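# Fold a flat cardboard blank into an open box

## Task

Raise both long side walls and the lid of the flat cardboard blank into an upright position while its base stays flat on the table, then open the grippers and withdraw the arms; the task only counts if the folded parts stay up by themselves after the robot lets go.

## Robot and tools

Robot: two arms, left_arm and right_arm, each with a parallel two-finger gripper. Bases in the scene frame: left_arm at (-0.022, +0.367, 0) m, quat_wxyz (+0.996, 0, 0, +0.094); right_arm at (+0.034, -0.240, 0) m, quat_wxyz (+0.997, 0, 0, +0.075). Scene frame: origin on the table surface between the arms, +x out over the table, +z up, left_arm on the +y side. The names left and right do not refer to image sides. Gripper axes: fingers point along the gripper's +z and close along its y. The reported end_effector_position is the point between the pads, roughly 1 cm short of the fingertips. Joint ranges (rad), base to hand: waist -2.880 to 2.880, shoulder 0.000 to 3.142, elbow 0.000 to 3.019, wrist pitch -1.693 to 1.571, wrist yaw -1.571 to 1.571, wrist roll -2.094 to 2.094.

Row format, shared by both motion tools: a single flat list of 14 numbers, each in [-1, 1], covering both arms even when only one moves. Order: dx, dy, dz, rx, ry, rz, opening for left_arm, then the same seven for right_arm. dx..rz are an offset (not a pose) expressed in that gripper's own axes, measured from the gripper's reported pose at the start; scale is 1.0 = 0.6 m for dx/dy/dz and 1.0 = 180 degrees for the rotation vector rx, ry, rz. Opening is absolute: +1 fully open (0.094 m), -1 closed.

execute_actions(actions): a list of actions; each action is up to 15 rows, one row per control step of 1/30 s; if fewer than 15 rows, the last row repeats to fill 15 steps. All rows of an action are offsets from the pose at the action's start, not from the previous row. For the first action of a call, the start is the last pose any result reported. An empty list just returns state and images. Each step clips the command to within 70 mm and 16 degrees of the measured pose, so large offsets need several actions; after an action the arm only continues up to its last clipped pose.

move(target, speed, blocking): target is one 14-number row as above, offsets taken from the pose in the last result that showed one. Both grippers travel straight lines ending simultaneously, 0.5 to 10 s (cut off at 10 s). speed is top path speed in m/s, 0.002 to 0.5, default 0.25; turning is capped at twice that in rad/s. Openings are sent when the move starts. Paths ignore obstacles and the other arm; faster moves and targets placed farther beyond a contact push harder. blocking=false returns after 0.5 s while the arm continues; then use wait(0) or stop before sending anything else. The extra 'move:' line reports the ending (done, off_target, moving, held, fault), limits that acted (paced = target clipped; held = some steps blocked, after which the arm may speed up), and each gripper's distance to its target.

wait(seconds): 0 to 10 s, arms hold last command; returns early if a running move ends. stop(): brakes a running move; needs room. zoom_image(camera, region): camera is cam_low, cam_left_wrist or cam_right_wrist; region [x0, y0, x1, y1] in pixels of that 896x504 image, at most 504x504. read_manual(section): licence texts only. finished_scene(scene): ends the scene with the given number; irreversible.

Result lines: the state line gives each gripper's position (m) and quat_wxyz in the scene frame (can be off, more at long reach). 'Hand target' is where the controller is now steering. grip_measured is the finger opening on the command scale; the last Joint positions value is opening in metres. Joint torques are raw drive outputs, nonzero even unloaded. 'pose unreachable' means the clearance check altered that arm's command. FAULT lines mean an arm stopped; MOTOR HOT warns from 85 °C and at 100 °C the arm goes limp (OVER-TEMPERATURE FAULT).

Practical notes: arms tend to end a centimetre or more low and can sag under zero offsets; to hold an arm still, send the correction back to its wanted pose in the first call of a reply, zeros afterwards, raising the aim if still low. To grip, command about 0.03 below grip_measured; less for a lighter hold. Pads give about 50 to 62 N, less on parts thinner than 2 mm. Readings carry up to ~1 mm fixed bias per gripper. The robot keeps its last command while you deliberate. Objects may get brief external tugs.

Avoid: knocking anything off the table (fails the task), collisions or hard pressing between the arms, drops, slips, slams and very hard pushes. Finish by releasing the cardboard and moving clear, checking that the walls and lid remain up unaided. Cameras, in result order: cam_low (fixed), cam_left_wrist, cam_right_wrist, with the calibration given in the session.

Each tool is called after "Call:" as a command line: name --argument value for each argument, lists and objects as JSON in quotes; but a table of rows of numbers goes row by row, as --pt "numbers of a row", without its own name.

## Session

Call:
execute_actions --actions '[]'

Scene clock: 0.00 s.
left_arm: end_effector_position=(+0.1923, -0.2682, +0.3199) grip_measured=+1.000 end_effector_quat_wxyz=(-0.197, -0.454, -0.498, +0.712) | right_arm: end_effector_position=(+0.2126, -0.8120, +0.2198) grip_measured=+1.000 end_effector_quat_wxyz=(-0.019, +0.629, +0.772, -0.086)
Joint positions: left_arm=[-1.213  1.771  1.231  0.714  1.008 -0.708  0.094] | right_arm=[-1.37   1.884  1.866 -1.497  0.166  0.143  0.094]
Joint velocities: left_arm=[-0.015 -0.005 -0.007  0.007  0.022 -0.066  0.   ] | right_arm=[ 0.005  0.005 -0.002 -0.012 -0.022 -0.066  0.   ]
Joint torques (N m, as the arm reports them, + toward a larger angle): no reading
Motor temperatures (°C, as the motors report them): left_arm=[25 27 29 23 24 26] | right_arm=[24 26 28 26 22 26]
Hand target (left_arm): +0.194, -0.270, +0.341; -0.212, -0.459, -0.482, +0.716
Hand target (right_arm): +0.215, -0.818, +0.239; +0.001, +0.630, +0.770, -0.097
camera_calibration (this result's frames):
cam_left_wrist: T_world_to_cam=[[-0.734345, 0.437465, 0.519001, 0.0953887], [-0.139573, 0.650955, -0.746175, 0.445682], [-0.664272, -0.620388, -0.416967, 0.211642], [0, 0, 0, 1]] pos_world=[0.272841, -0.200548, 0.371298]
cam_right_wrist: T_world_to_cam=[[-0.963117, -0.212465, 0.165122, -0.00619645], [-0.100186, 0.85266, 0.512771, 0.60549], [-0.249738, 0.477315, -0.842497, 0.750814], [0, 0, 0, 1]] pos_world=[0.242201, -0.875969, 0.323104]

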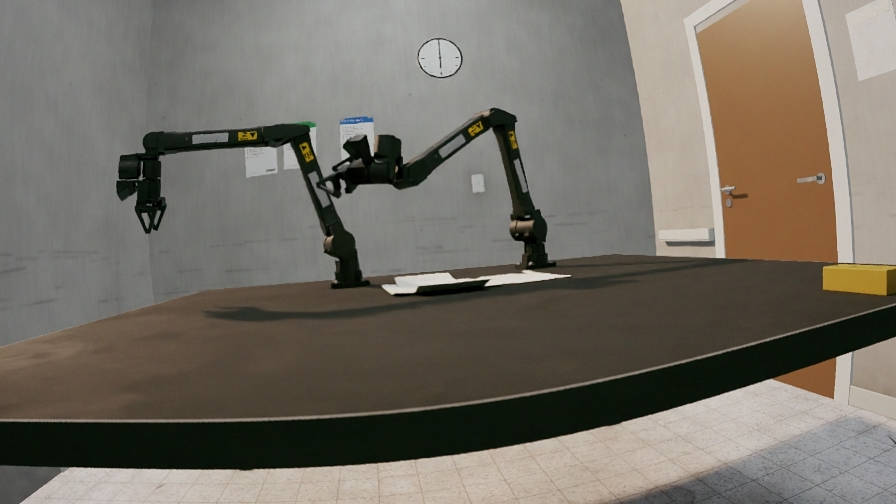

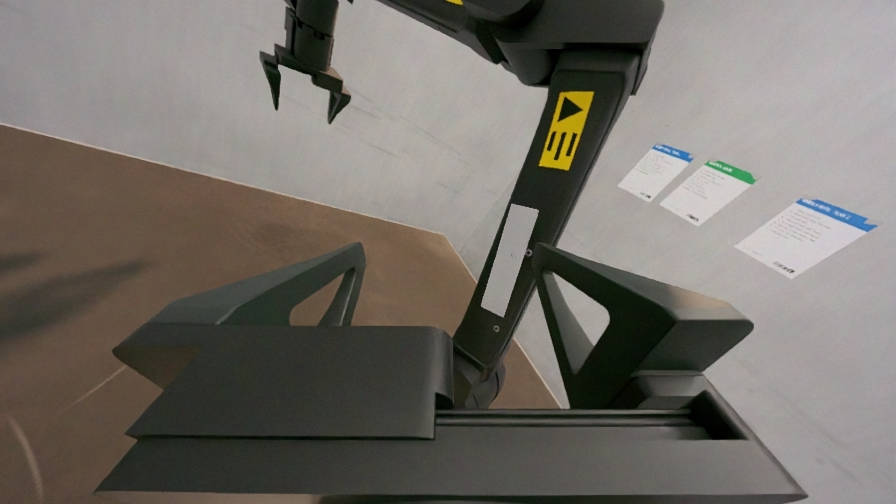

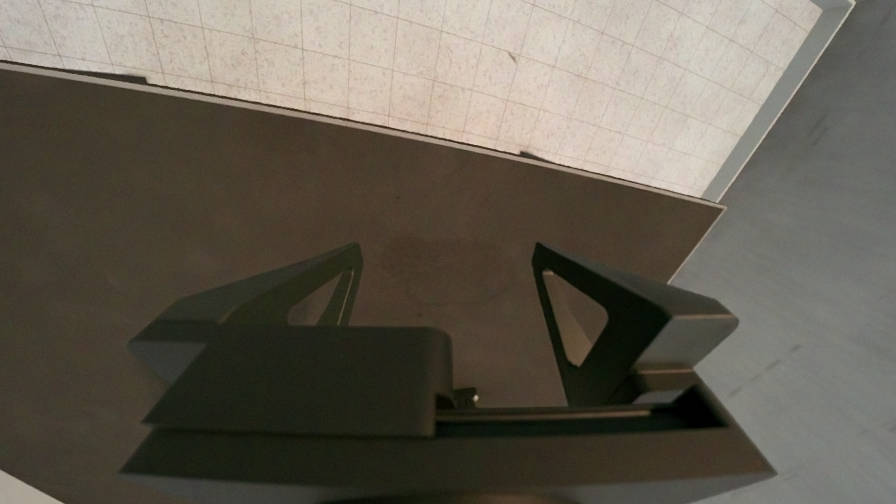

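Call:
zoom_image --camera "cam_low" --region '[360, 240, 600, 320]'

Region (360, 240, 600, 320) of cam_low's 896x504 image, scaled by 2.100, with more detail than that image has.

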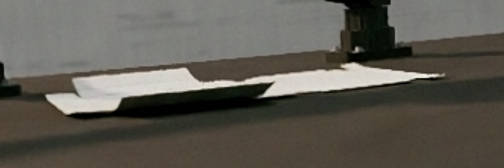

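Call:
move --target '[-0.0522,-0.2330,-0.6452,-0.2333,0.3031,0.0843,1.0, 0.6323,0.2610,-0.1770,-0.0971,-0.0596,-0.4282,1.0]' --speed 0.35

Scene clock: 43.93 s.
left_arm: end_effector_position=(+0.2752, +0.1283, +0.3498) grip_measured=+1.000 end_effector_quat_wxyz=(+0.156, +0.675, +0.696, -0.191) | right_arm: end_effector_position=(+0.3021, -0.4036, +0.2656) grip_measured=+1.000 end_effector_quat_wxyz=(+0.086, +0.005, +0.996, -0.004)
Joint positions: left_arm=[-0.662  1.209  1.379 -1.537  0.457  1.017  0.094] | right_arm=[-0.745  1.06   1.097 -1.459 -0.088 -0.577  0.094]
Joint velocities: left_arm=[ 0.005  0.005 -0.017  0.022  0.051 -0.007  0.   ] | right_arm=[ 0.005 -0.015 -0.012 -0.017 -0.037 -0.022  0.   ]
Joint torques (N m, as the arm reports them, + toward a larger angle): left_arm=[-0.54 -9.4  15.1   0.44  0.29  0.19] | right_arm=[ 1.27 -7.37  8.64  0.45 -0.25  0.03]
Motor temperatures (°C, as the motors report them): left_arm=[25 29 34 23 24 26] | right_arm=[24 28 32 26 22 26]
Hand target (left_arm): +0.280, +0.129, +0.381; +0.188, +0.680, +0.686, -0.179
Hand target (right_arm): +0.298, -0.401, +0.269; +0.087, -0.000, +0.996, -0.005
Off the commanded pose (left_arm): 0.035 m, 4 deg.
Off the commanded pose (right_arm): 0.006 m, 1 deg.
move: off_target (left_arm)
camera_calibration (this result's frames):
cam_left_wrist: T_world_to_cam=[[-0.998277, -0.00237993, 0.0586247, 0.257489], [0.00510253, 0.99187, 0.127153, -0.167651], [-0.0584507, 0.127233, -0.990149, 0.463023], [0, 0, 0, 1]] pos_world=[0.284965, 0.107989, 0.464684]
cam_right_wrist: T_world_to_cam=[[0.0073712, -0.999791, 0.0190745, -0.412962], [-0.899766, 0.00169154, 0.43637, 0.161057], [-0.436311, -0.0203792, -0.899565, 0.487481], [0, 0, 0, 1]] pos_world=[0.360651, -0.403214, 0.376118]

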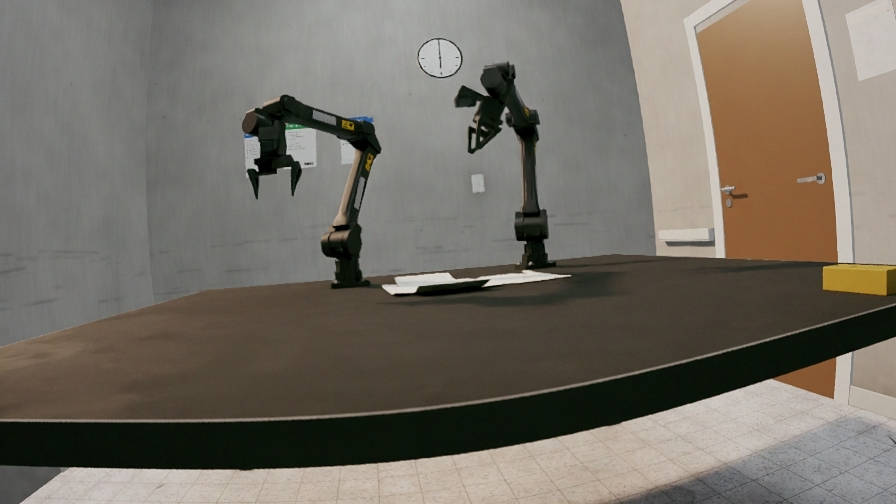

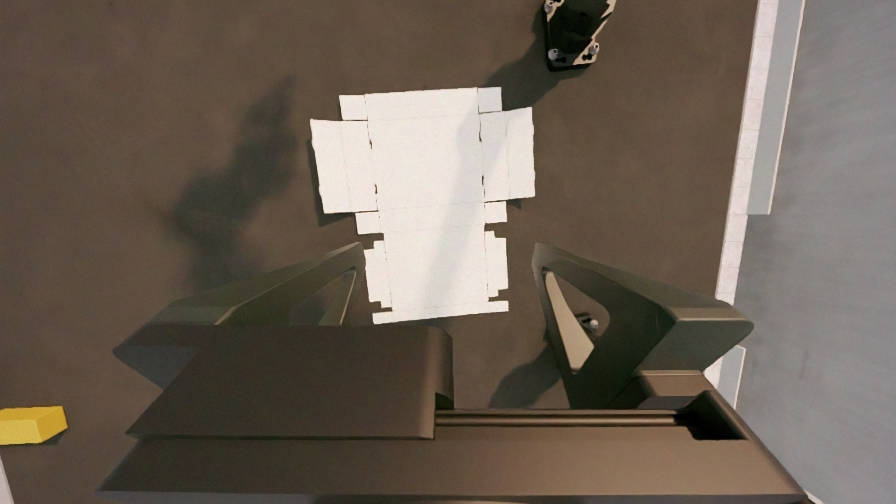

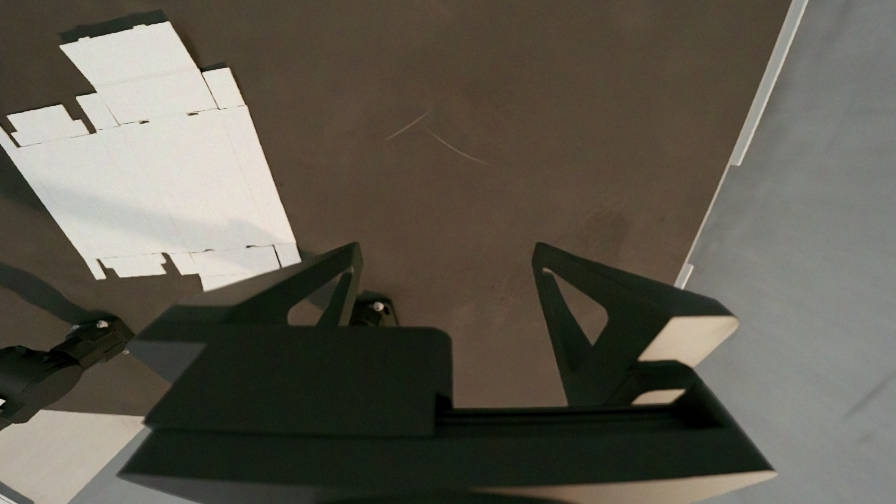

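Call:
zoom_image --camera "cam_left_wrist" --region '[300, 75, 550, 335]'

Call:
zoom_image --camera "cam_left_wrist" --region '[300, 78, 426, 240]'

Call:
zoom_image --camera "cam_left_wrist" --region '[420, 78, 546, 240]'

Call:
zoom_image --camera "cam_left_wrist" --region '[350, 195, 520, 330]'

Region (300, 75, 550, 335) of cam_left_wrist's 896x504 image, scaled by 1.938, with more detail than that image has; it fills the left 485 columns of this view, and the rest is white.

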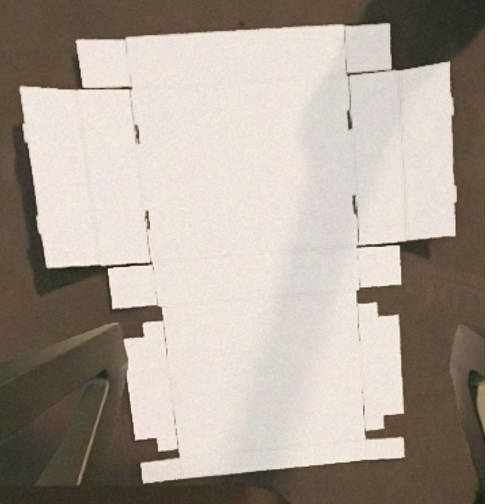

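Region (300, 78, 426, 240) of cam_left_wrist's 896x504 image, scaled by 3.111, with more detail than that image has.

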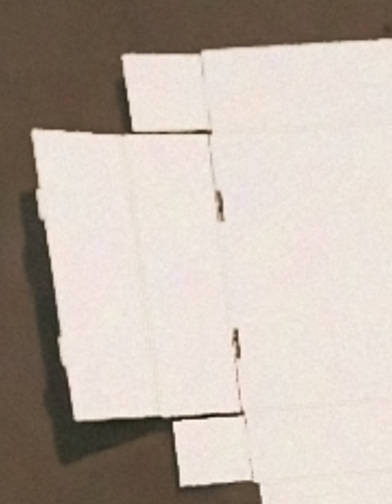

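Region (420, 78, 546, 240) of cam_left_wrist's 896x504 image, scaled by 3.111, with more detail than that image has.

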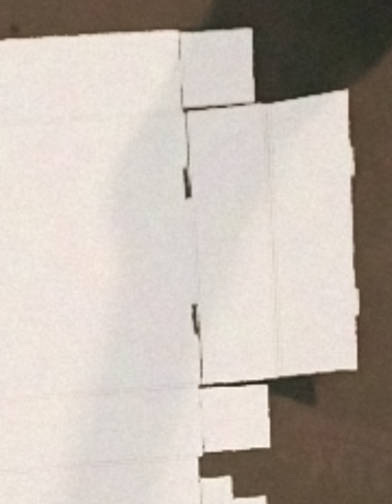

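Region (350, 195, 520, 330) of cam_left_wrist's 896x504 image, scaled by 2.965, with more detail than that image has; it fills the top 400 rows of this view, and the rest is white.

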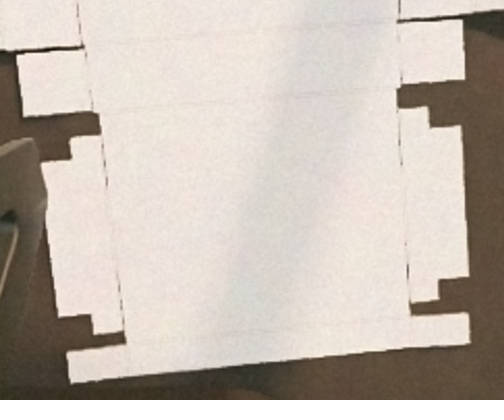

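Call:
zoom_image --camera "cam_right_wrist" --region '[130, 20, 320, 290]'

Call:
zoom_image --camera "cam_low" --region '[370, 255, 490, 305]'

Call:
zoom_image --camera "cam_low" --region '[470, 250, 590, 300]'

Region (130, 20, 320, 290) of cam_right_wrist's 896x504 image, scaled by 1.867, with more detail than that image has; it fills the left 355 columns of this view, and the rest is white.

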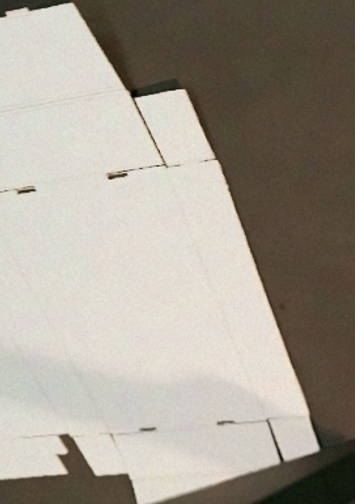

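Region (370, 255, 490, 305) of cam_low's 896x504 image, scaled by 4.200, with more detail than that image has; it fills the top 210 rows of this view, and the rest is white.

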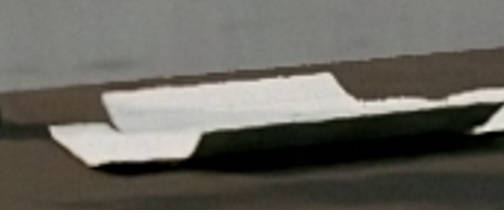

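Region (470, 250, 590, 300) of cam_low's 896x504 image, scaled by 4.200, with more detail than that image has; it fills the top 210 rows of this view, and the rest is white.

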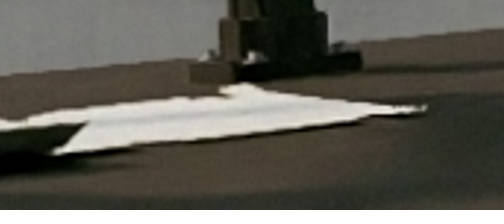

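Call:
move --target '[0.1002,-0.0150,0.5640,0.0469,0.1561,0.2542,0.8, -0.1648,0.4362,0.4033,-0.3482,0.0661,0.0017,0.064]' --speed 0.3

Scene clock: 166.43 s.
left_arm: end_effector_position=(+0.2503, +0.0234, +0.0284) grip_measured=+0.802 end_effector_quat_wxyz=(-0.001, +0.920, +0.393, +0.002) | right_arm: end_effector_position=(+0.4231, -0.1405, +0.0381) grip_measured=+0.065 end_effector_quat_wxyz=(-0.052, -0.023, +0.857, +0.513)
Joint positions: left_arm=[-1.088  1.68   1.049 -0.94  -0.004  1.433  0.085] | right_arm=[-0.273  1.856  0.997 -1.149 -1.027 -0.426  0.05 ]
Joint velocities: left_arm=[-0.005 -0.005 -0.007 -0.012 -0.022 -0.051  0.   ] | right_arm=[-0.005 -0.005 -0.017  0.002 -0.037 -0.037 -0.001]
Joint torques (N m, as the arm reports them, + toward a larger angle): left_arm=[ -1.29 -13.11   7.36   1.26  -0.23   0.16] | right_arm=[  1.44 -15.32   7.9    0.54  -0.81  -0.05]
Motor temperatures (°C, as the motors report them): left_arm=[25 28 38 23 24 26] | right_arm=[24 26 31 26 22 26]
Hand target (left_arm): +0.249, +0.021, +0.027; +0.002, +0.924, +0.383, +0.005
Hand target (right_arm): +0.442, -0.143, +0.046; -0.025, -0.041, +0.859, +0.510
Off the commanded pose (left_arm): 0.005 m, 1 deg.
Off the commanded pose (right_arm): 0.022 m, 4 deg.
move: off_target (right_arm)
camera_calibration (this result's frames):
cam_left_wrist: T_world_to_cam=[[-0.714881, 0.699177, 0.0098128, 0.165199], [0.570252, 0.574825, 0.586847, -0.167339], [0.404669, 0.425122, -0.809639, 0.0286284], [0, 0, 0, 1]] pos_world=[0.201938, -0.031483, 0.11976]
cam_right_wrist: T_world_to_cam=[[0.00728928, -0.478513, -0.87805, -0.0389914], [-0.741042, -0.592156, 0.316556, 0.222789], [-0.671419, 0.648365, -0.358914, 0.513794], [0, 0, 0, 1]] pos_world=[0.510351, -0.219858, 0.0796464]

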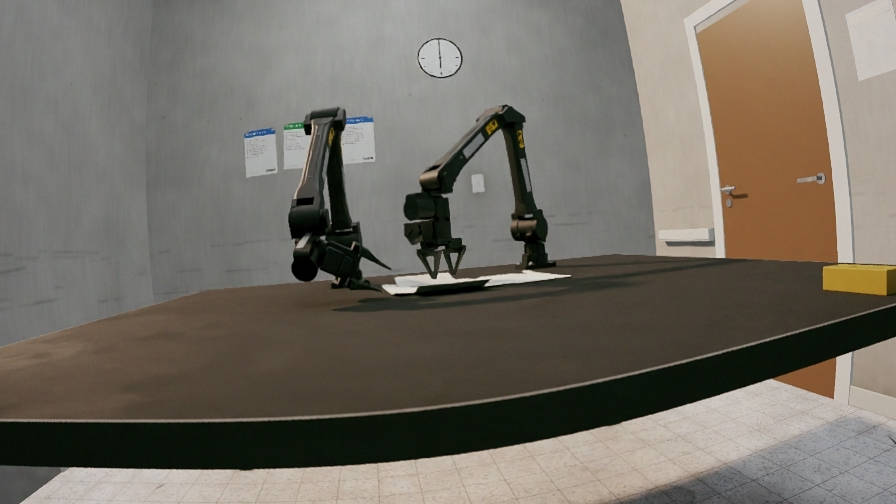

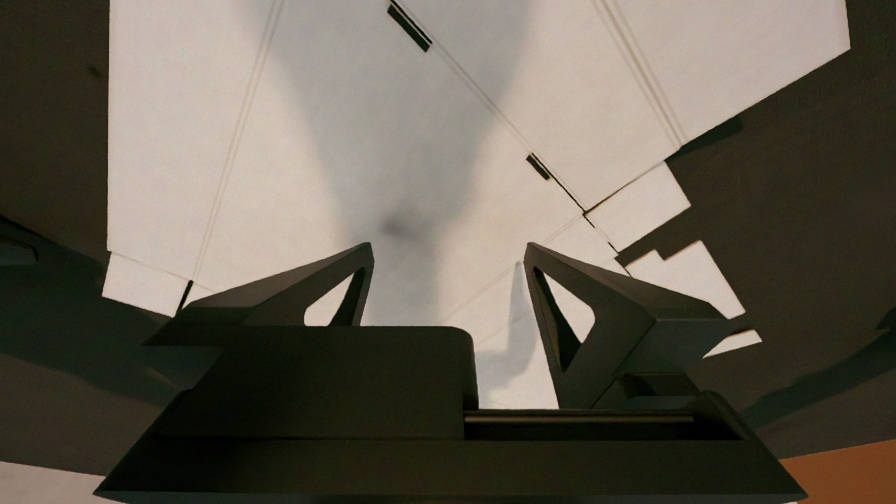

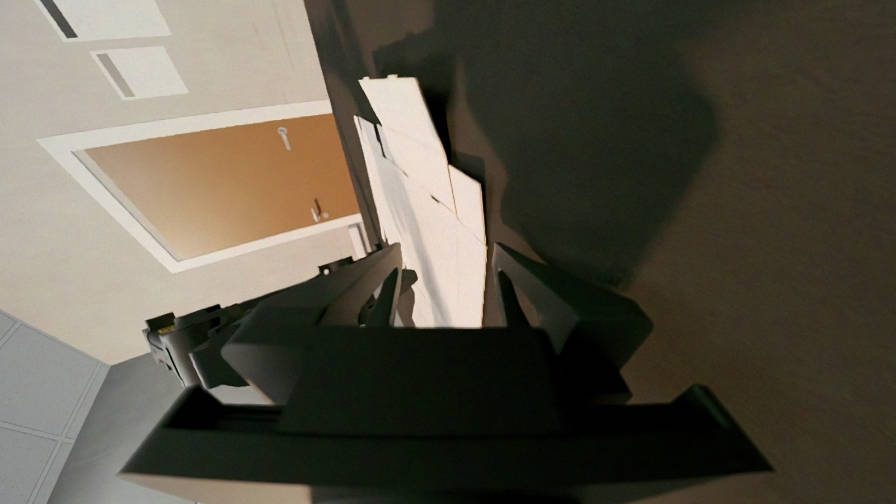

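Call:
zoom_image --camera "cam_right_wrist" --region '[410, 140, 540, 330]'

Call:
zoom_image --camera "cam_low" --region '[330, 235, 480, 305]'

Call:
zoom_image --camera "cam_left_wrist" --region '[0, 180, 240, 340]'

Region (410, 140, 540, 330) of cam_right_wrist's 896x504 image, scaled by 2.653, with more detail than that image has; it fills the left 345 columns of this view, and the rest is white.

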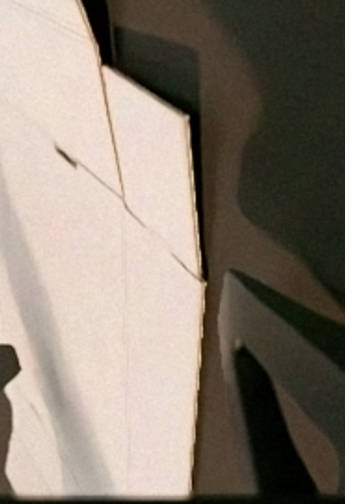

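Region (330, 235, 480, 305) of cam_low's 896x504 image, scaled by 3.360, with more detail than that image has; it fills the top 235 rows of this view, and the rest is white.

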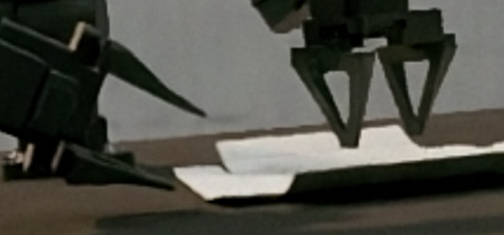

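Region (0, 180, 240, 340) of cam_left_wrist's 896x504 image, scaled by 2.100, with more detail than that image has.

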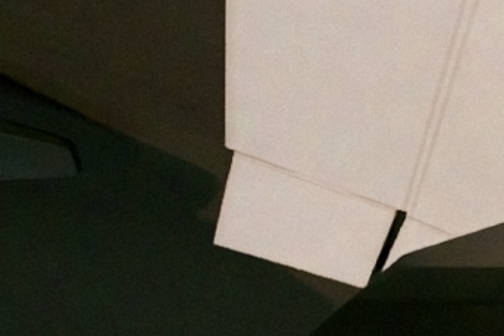

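Call:
execute_actions --actions '[[[0,0,0.006,0,0,0,0.8,-0.03,0.003,-0.006,0.002,-0.01,-0.022,0.064],[0,0,0.012,0,0,0,0.8,-0.035,0.002,-0.002,0.002,-0.01,-0.027,0.064],[0,0,0.018,0,0,0,0.8,-0.04,0.001,0.002,0.002,-0.01,-0.032,0.064],[0,0,0.024,0,0,0,0.8,-0.045,0.001,0.006,0.002,-0.01,-0.037,0.064],[0,0,0.030,0,0,0,0.8,-0.05,0,0.010,0.002,-0.01,-0.042,0.064],[0,0,0.036,0,0,0,0.8,-0.055,-0.001,0.014,0.002,-0.01,-0.047,0.064],[0,0,0.041,0,0,0,0.8,-0.059,-0.002,0.018,0.002,-0.01,-0.052,0.064],[0,0,0.045,0,0,0,0.8,-0.063,-0.002,0.022,0.002,-0.01,-0.058,0.064]],[[0.001,-0.005,0.015,0.004,0,0,0.8,-0.029,0.005,-0.005,0.002,-0.01,-0.0185,0.064],[0.002,-0.012,0.024,0.009,0.001,0,0.8,-0.029,0.005,-0.005,0.002,-0.01,-0.0185,0.064],[0.003,-0.020,0.033,0.015,0.002,0,0.8,-0.029,0.005,-0.005,0.002,-0.01,-0.0185,0.064],[0.004,-0.028,0.042,0.021,0.003,0,0.8,-0.029,0.005,-0.005,0.002,-0.01,-0.0185,0.064],[0.005,-0.036,0.051,0.027,0.004,0,0.8,-0.029,0.005,-0.005,0.002,-0.01,-0.0185,0.064],[0.006,-0.044,0.060,0.032,0.005,0,0.8,-0.029,0.005,-0.005,0.002,-0.01,-0.0185,0.064],[0.007,-0.051,0.068,0.037,0.005,0,0.8,-0.029,0.005,-0.005,0.002,-0.01,-0.0185,0.064],[0.008,-0.058,0.075,0.042,0.006,0,0.8,-0.029,0.005,-0.005,0.002,-0.01,-0.0185,0.064]]]'

Scene clock: 209.80 s.
left_arm: end_effector_position=(+0.2507, +0.0230, +0.0092) grip_measured=+0.801 end_effector_quat_wxyz=(+0.003, +0.920, +0.393, +0.003) | right_arm: end_effector_position=(+0.4469, -0.1253, +0.0269) grip_measured=+0.065 end_effector_quat_wxyz=(+0.003, -0.083, +0.854, +0.514)
Joint positions: left_arm=[-1.088  1.71   1.026 -0.881 -0.004  1.434  0.085] | right_arm=[-0.234  1.887  1.02  -1.019 -1.052 -0.46   0.05 ]
Joint velocities: left_arm=[ 0.005 -0.005 -0.017  0.007 -0.037  0.022  0.   ] | right_arm=[-0.015 -0.005 -0.017 -0.002  0.081  0.007 -0.   ]
Joint torques (N m, as the arm reports them, + toward a larger angle): left_arm=[-1.11 -8.    3.58 -0.04 -0.16  0.01] | right_arm=[  1.73 -15.77   6.74   0.73  -0.86   0.12]
Motor temperatures (°C, as the motors report them): left_arm=[25 28 34 23 24 26] | right_arm=[24 27 31 26 23 26]
Hand target (left_arm): +0.229, +0.051, -0.030; -0.060, +0.918, +0.392, -0.013
Hand target (right_arm): +0.459, -0.124, +0.033; +0.018, -0.092, +0.854, +0.512
Off the commanded pose (left_arm): 0.055 m, 7 deg.
Off the commanded pose (right_arm): 0.014 m, 2 deg.
camera_calibration (this result's frames):
cam_left_wrist: T_world_to_cam=[[-0.714376, 0.699758, 0.00224669, 0.165927], [0.567913, 0.577896, 0.586098, -0.155489], [0.408829, 0.419971, -0.810237, 0.0122136], [0, 0, 0, 1]] pos_world=[0.201845, -0.0313818, 0.100655]
cam_right_wrist: T_world_to_cam=[[0.164515, -0.462238, -0.871362, -0.110164], [-0.751885, -0.630554, 0.192538, 0.256343], [-0.638439, 0.623488, -0.451285, 0.500471], [0, 0, 0, 1]] pos_world=[0.530384, -0.201322, 0.0805064]

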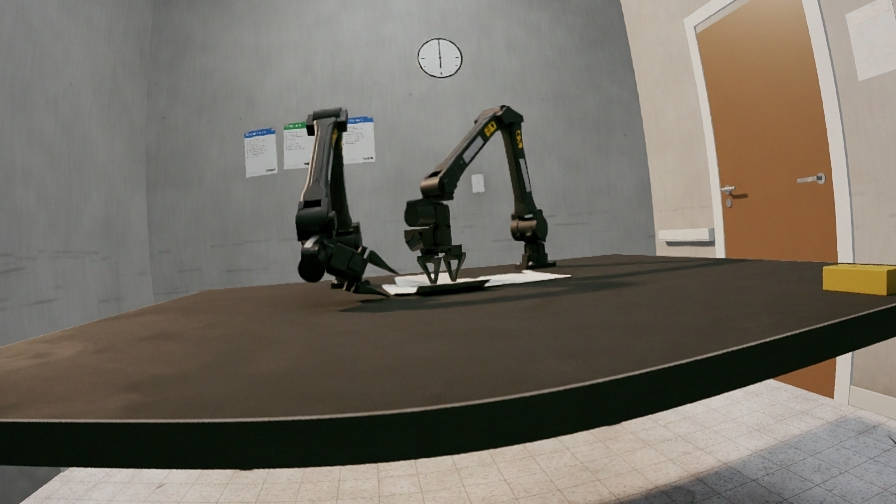

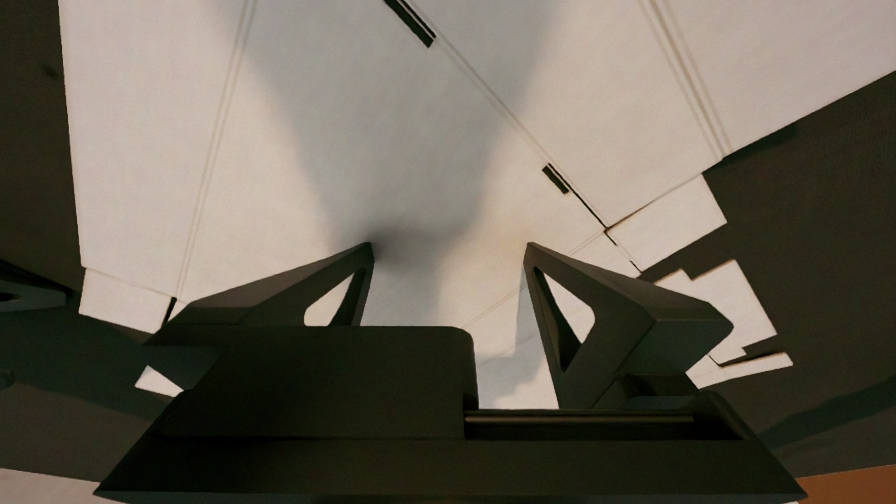

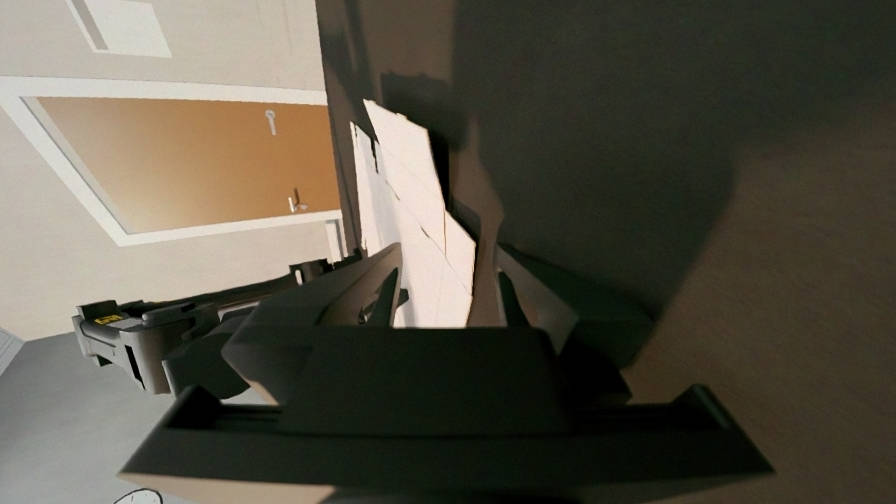

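Call:
zoom_image --camera "cam_right_wrist" --region '[430, 200, 540, 330]'

Call:
zoom_image --camera "cam_low" --region '[340, 255, 440, 305]'

Call:
zoom_image --camera "cam_left_wrist" --region '[0, 240, 200, 400]'

Region (430, 200, 540, 330) of cam_right_wrist's 896x504 image, scaled by 3.877, with more detail than that image has; it fills the left 426 columns of this view, and the rest is white.

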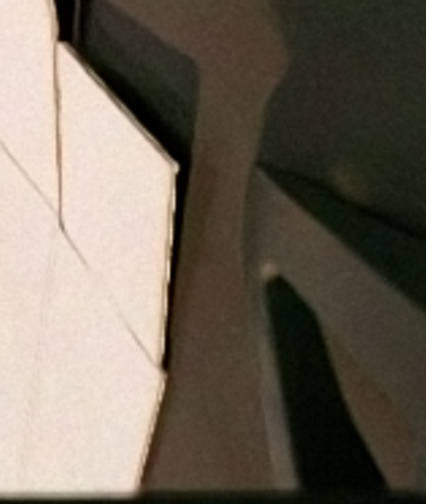

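Region (340, 255, 440, 305) of cam_low's 896x504 image, scaled by 5.040, with more detail than that image has.

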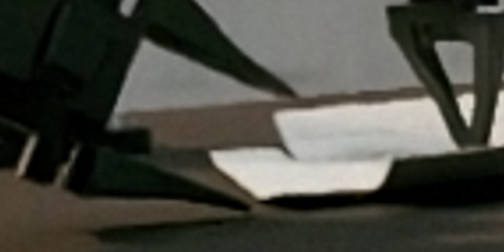

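Region (0, 240, 200, 400) of cam_left_wrist's 896x504 image, scaled by 2.520, with more detail than that image has; it fills the top 403 rows of this view, and the rest is white.

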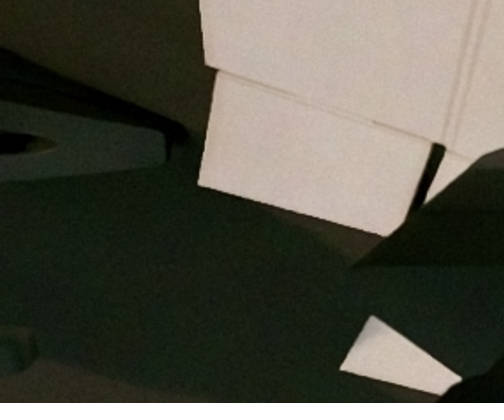

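Call:
execute_actions --actions '[[[0.008,-0.058,0.072,0.042,0.006,0,0.8,-0.018,0.004,-0.004,0.001,-0.004,-0.008,0.064],[0.008,-0.058,0.072,0.042,0.006,0,0.8,-0.016,0.001,-0.001,0.001,-0.004,-0.007,0.064],[0.008,-0.058,0.072,0.042,0.006,0,0.8,-0.014,-0.002,0.001,0.001,-0.004,-0.007,0.064],[0.008,-0.058,0.072,0.042,0.006,0,0.8,-0.012,-0.005,0.004,0.001,-0.003,-0.006,0.064],[0.008,-0.058,0.072,0.042,0.006,0,0.8,-0.0095,-0.0088,0.0068,0.001,-0.003,-0.005,0.064]],[[0.008,-0.058,0.072,0.042,0.006,0,0.8,-0.007,-0.004,0.0085,0.001,-0.003,-0.005,0.064],[0.008,-0.058,0.072,0.042,0.006,0,0.8,-0.008,-0.002,0.013,0.001,-0.003,-0.005,0.064],[0.008,-0.058,0.072,0.042,0.006,0,0.8,-0.008,0.001,0.018,0.001,-0.003,-0.005,0.064],[0.008,-0.058,0.072,0.042,0.006,0,0.8,-0.009,0.003,0.022,0.001,-0.003,-0.005,0.064],[0.008,-0.058,0.072,0.042,0.006,0,0.8,-0.010,0.006,0.027,0.001,-0.003,-0.005,0.064],[0.008,-0.058,0.072,0.042,0.006,0,0.8,-0.010,0.008,0.031,0.001,-0.003,-0.005,0.064],[0.008,-0.058,0.072,0.042,0.006,0,0.8,-0.011,0.010,0.036,0.001,-0.003,-0.005,0.064],[0.008,-0.058,0.072,0.042,0.006,0,0.8,-0.012,0.013,0.040,0.001,-0.003,-0.005,0.064],[0.008,-0.058,0.072,0.042,0.006,0,0.8,-0.012,0.015,0.045,0.001,-0.003,-0.005,0.064],[0.008,-0.058,0.072,0.042,0.006,0,0.8,-0.0132,0.0175,0.0495,0.001,-0.003,-0.005,0.064]]]'

Scene clock: 234.70 s.
left_arm: end_effector_position=(+0.2506, +0.0230, +0.0092) grip_measured=+0.801 end_effector_quat_wxyz=(+0.003, +0.920, +0.393, +0.003) | right_arm: end_effector_position=(+0.4587, -0.0948, +0.0249) grip_measured=+0.065 end_effector_quat_wxyz=(+0.027, -0.101, +0.850, +0.517)
Joint positions: left_arm=[-1.088  1.71   1.026 -0.881 -0.004  1.434  0.085] | right_arm=[-0.165  1.879  1.005 -0.85  -1.082 -0.343  0.05 ]
Joint velocities: left_arm=[ 0.005 -0.005  0.002 -0.002  0.007 -0.022  0.   ] | right_arm=[ 0.054 -0.015 -0.007  0.071 -0.007  0.11   0.   ]
Joint torques (N m, as the arm reports them, + toward a larger angle): left_arm=[-1.38 -7.9   3.58 -0.33 -0.18  0.  ] | right_arm=[  1.48 -16.03   3.92   1.06  -0.09   0.19]
Motor temperatures (°C, as the motors report them): left_arm=[25 28 33 23 23 26] | right_arm=[24 27 30 26 23 26]
Hand target (left_arm): +0.228, +0.052, -0.029; -0.062, +0.918, +0.392, -0.013
Hand target (right_arm): +0.455, -0.094, +0.022; +0.022, -0.093, +0.854, +0.511
Off the commanded pose (left_arm): 0.056 m, 8 deg.
Off the commanded pose (right_arm): 0.005 m, 1 deg.
camera_calibration (this result's frames):
cam_left_wrist: T_world_to_cam=[[-0.714376, 0.699757, 0.00262515, 0.16583], [0.568052, 0.57772, 0.586137, -0.155529], [0.408637, 0.420213, -0.810208, 0.0122484], [0, 0, 0, 1]] pos_world=[0.201808, -0.0313356, 0.10065]
cam_right_wrist: T_world_to_cam=[[0.219422, -0.448968, -0.866188, -0.123844], [-0.757198, -0.638225, 0.138996, 0.28786], [-0.615227, 0.625377, -0.479998, 0.478356], [0, 0, 0, 1]] pos_world=[0.539439, -0.171036, 0.0823266]

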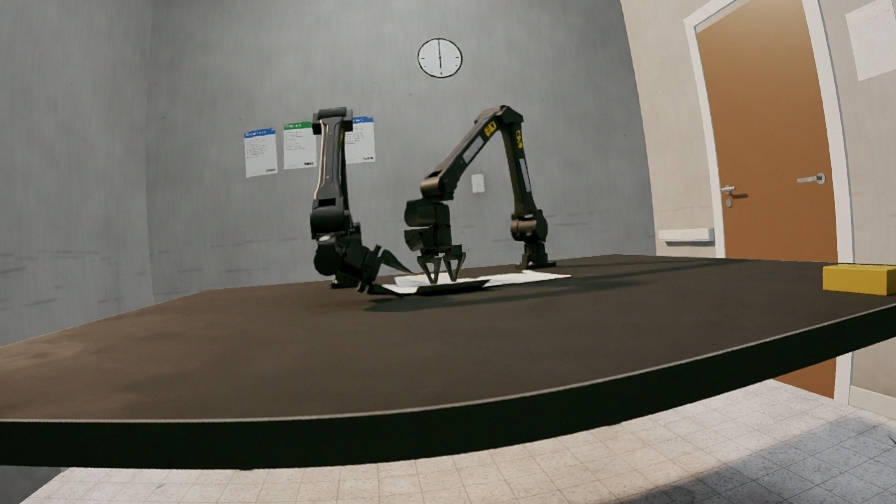

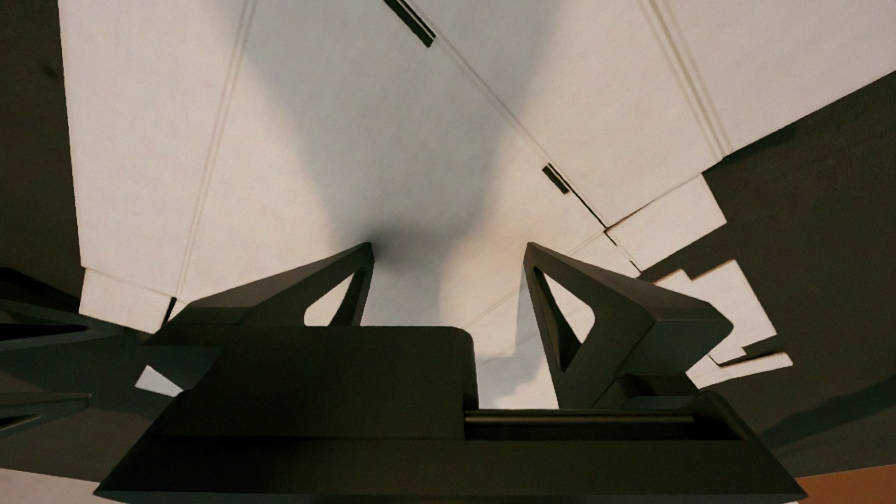

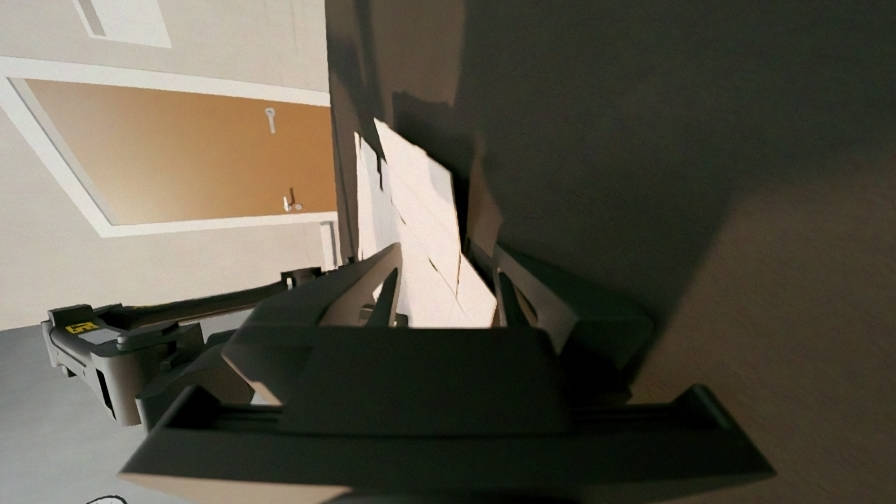

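Call:
zoom_image --camera "cam_right_wrist" --region '[440, 220, 540, 330]'

Call:
zoom_image --camera "cam_left_wrist" --region '[40, 250, 200, 370]'

Region (440, 220, 540, 330) of cam_right_wrist's 896x504 image, scaled by 4.582, with more detail than that image has; it fills the left 458 columns of this view, and the rest is white.

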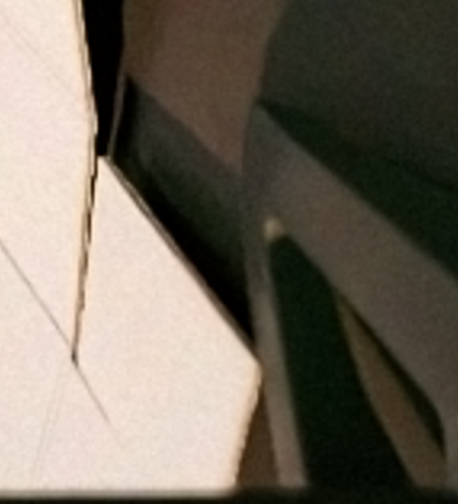

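Region (40, 250, 200, 370) of cam_left_wrist's 896x504 image, scaled by 3.150, with more detail than that image has; it fills the top 378 rows of this view, and the rest is white.

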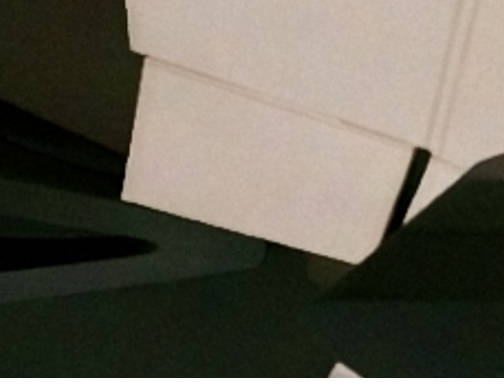

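Call:
execute_actions --actions '[[[0.008,-0.058,0.072,0.042,0.006,0,0.8,-0.001,-0.005,-0.008,0.0006,-0.004,0.002,0.064],[0.008,-0.058,0.072,0.042,0.006,0,0.8,-0.003,-0.010,-0.017,0.0013,-0.0074,0.004,0.064],[0.008,-0.058,0.072,0.042,0.006,0,0.8,-0.004,-0.015,-0.025,0.0019,-0.011,0.006,0.064],[0.008,-0.058,0.072,0.042,0.006,0,0.8,-0.0055,-0.020,-0.034,0.0025,-0.015,0.008,0.064],[0.008,-0.058,0.072,0.042,0.006,0,0.8,-0.007,-0.025,-0.042,0.0032,-0.0185,0.010,0.064],[0.008,-0.058,0.072,0.042,0.006,0,0.8,-0.0082,-0.0303,-0.0508,0.0038,-0.0222,0.0118,0.064]],[[0.008,-0.058,0.072,0.042,0.006,0,0.8,0.007,-0.002,0.001,0,0,0,0.064],[0.008,-0.058,0.072,0.042,0.006,0,0.8,0.014,-0.001,0.001,0,0,0,0.064],[0.008,-0.058,0.072,0.042,0.006,0,0.8,0.022,0.001,0.001,0,0,0,0.064],[0.008,-0.058,0.072,0.042,0.006,0,0.8,0.029,0.002,0.001,0,0,0,0.064],[0.008,-0.058,0.072,0.042,0.006,0,0.8,0.036,0.003,0.001,0,0,0,0.064],[0.008,-0.058,0.072,0.042,0.006,0,0.8,0.0433,0.0045,0.0015,0,0,0,0.064]]]'

Scene clock: 267.30 s.
left_arm: end_effector_position=(+0.2506, +0.0230, +0.0092) grip_measured=+0.801 end_effector_quat_wxyz=(+0.003, +0.920, +0.393, +0.003) | right_arm: end_effector_position=(+0.4453, -0.1280, +0.0251) grip_measured=+0.065 end_effector_quat_wxyz=(+0.038, -0.050, +0.848, +0.526)
Joint positions: left_arm=[-1.088  1.71   1.026 -0.881 -0.004  1.434  0.085] | right_arm=[-0.251  1.847  0.936 -0.834 -1.102 -0.327  0.05 ]
Joint velocities: left_arm=[-0.005 -0.005  0.007 -0.007 -0.051 -0.051 -0.   ] | right_arm=[ 0.005 -0.015 -0.002 -0.022  0.007 -0.022 -0.   ]
Joint torques (N m, as the arm reports them, + toward a larger angle): left_arm=[-0.76 -8.3   3.55 -0.27 -0.14  0.  ] | right_arm=[  0.92 -15.5    4.09   1.06  -0.04  -0.03]
Motor temperatures (°C, as the motors report them): left_arm=[25 28 32 23 23 26] | right_arm=[24 27 29 26 23 26]
Hand target (left_arm): +0.228, +0.052, -0.029; -0.062, +0.918, +0.392, -0.013
Hand target (right_arm): +0.444, -0.131, +0.024; +0.047, -0.058, +0.852, +0.518
Off the commanded pose (left_arm): 0.056 m, 8 deg.
Off the commanded pose (right_arm): 0.003 m, 2 deg.
camera_calibration (this result's frames):
cam_left_wrist: T_world_to_cam=[[-0.714376, 0.699757, 0.00262515, 0.16583], [0.568052, 0.57772, 0.586137, -0.155529], [0.408637, 0.420213, -0.810208, 0.0122484], [0, 0, 0, 1]] pos_world=[0.201808, -0.0313356, 0.10065]
cam_right_wrist: T_world_to_cam=[[0.144922, -0.448535, -0.881937, -0.101976], [-0.81065, -0.564894, 0.154085, 0.289294], [-0.567314, 0.692612, -0.445471, 0.477409], [0, 0, 0, 1]] pos_world=[0.520135, -0.212979, 0.0781587]

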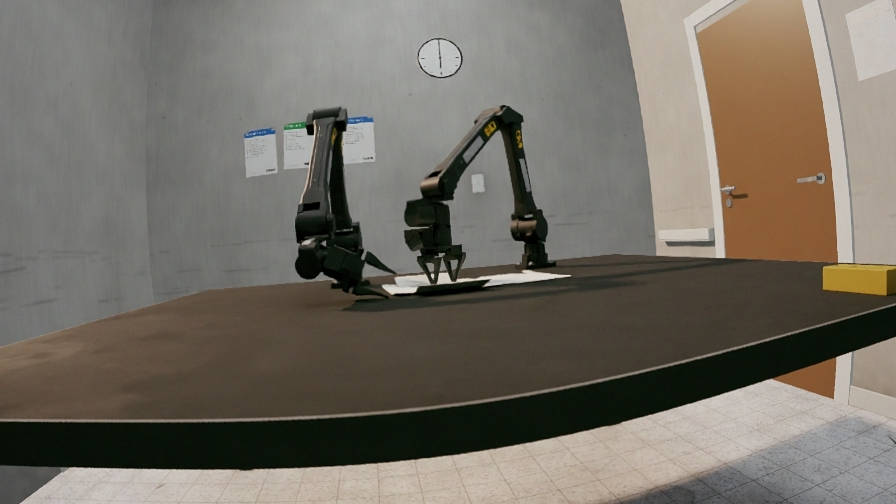

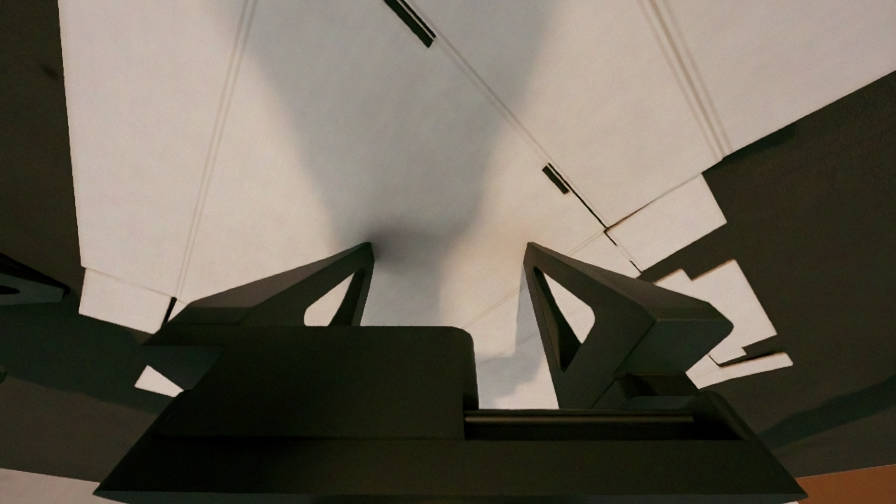

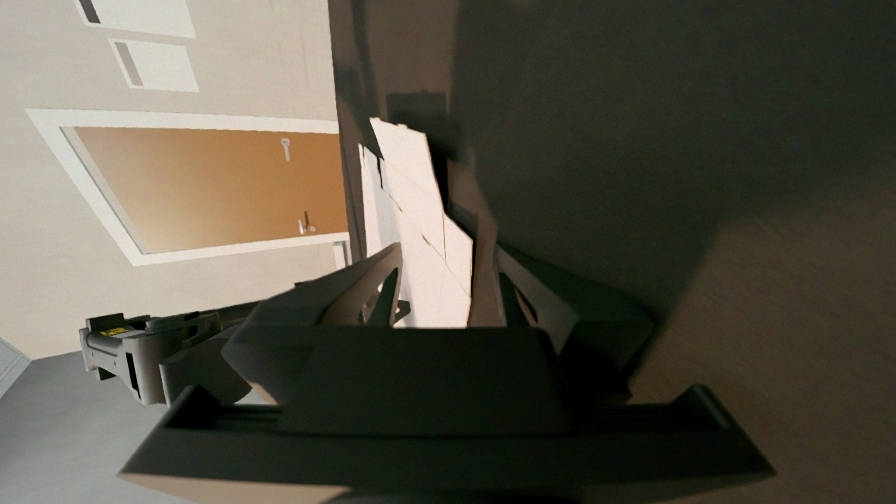

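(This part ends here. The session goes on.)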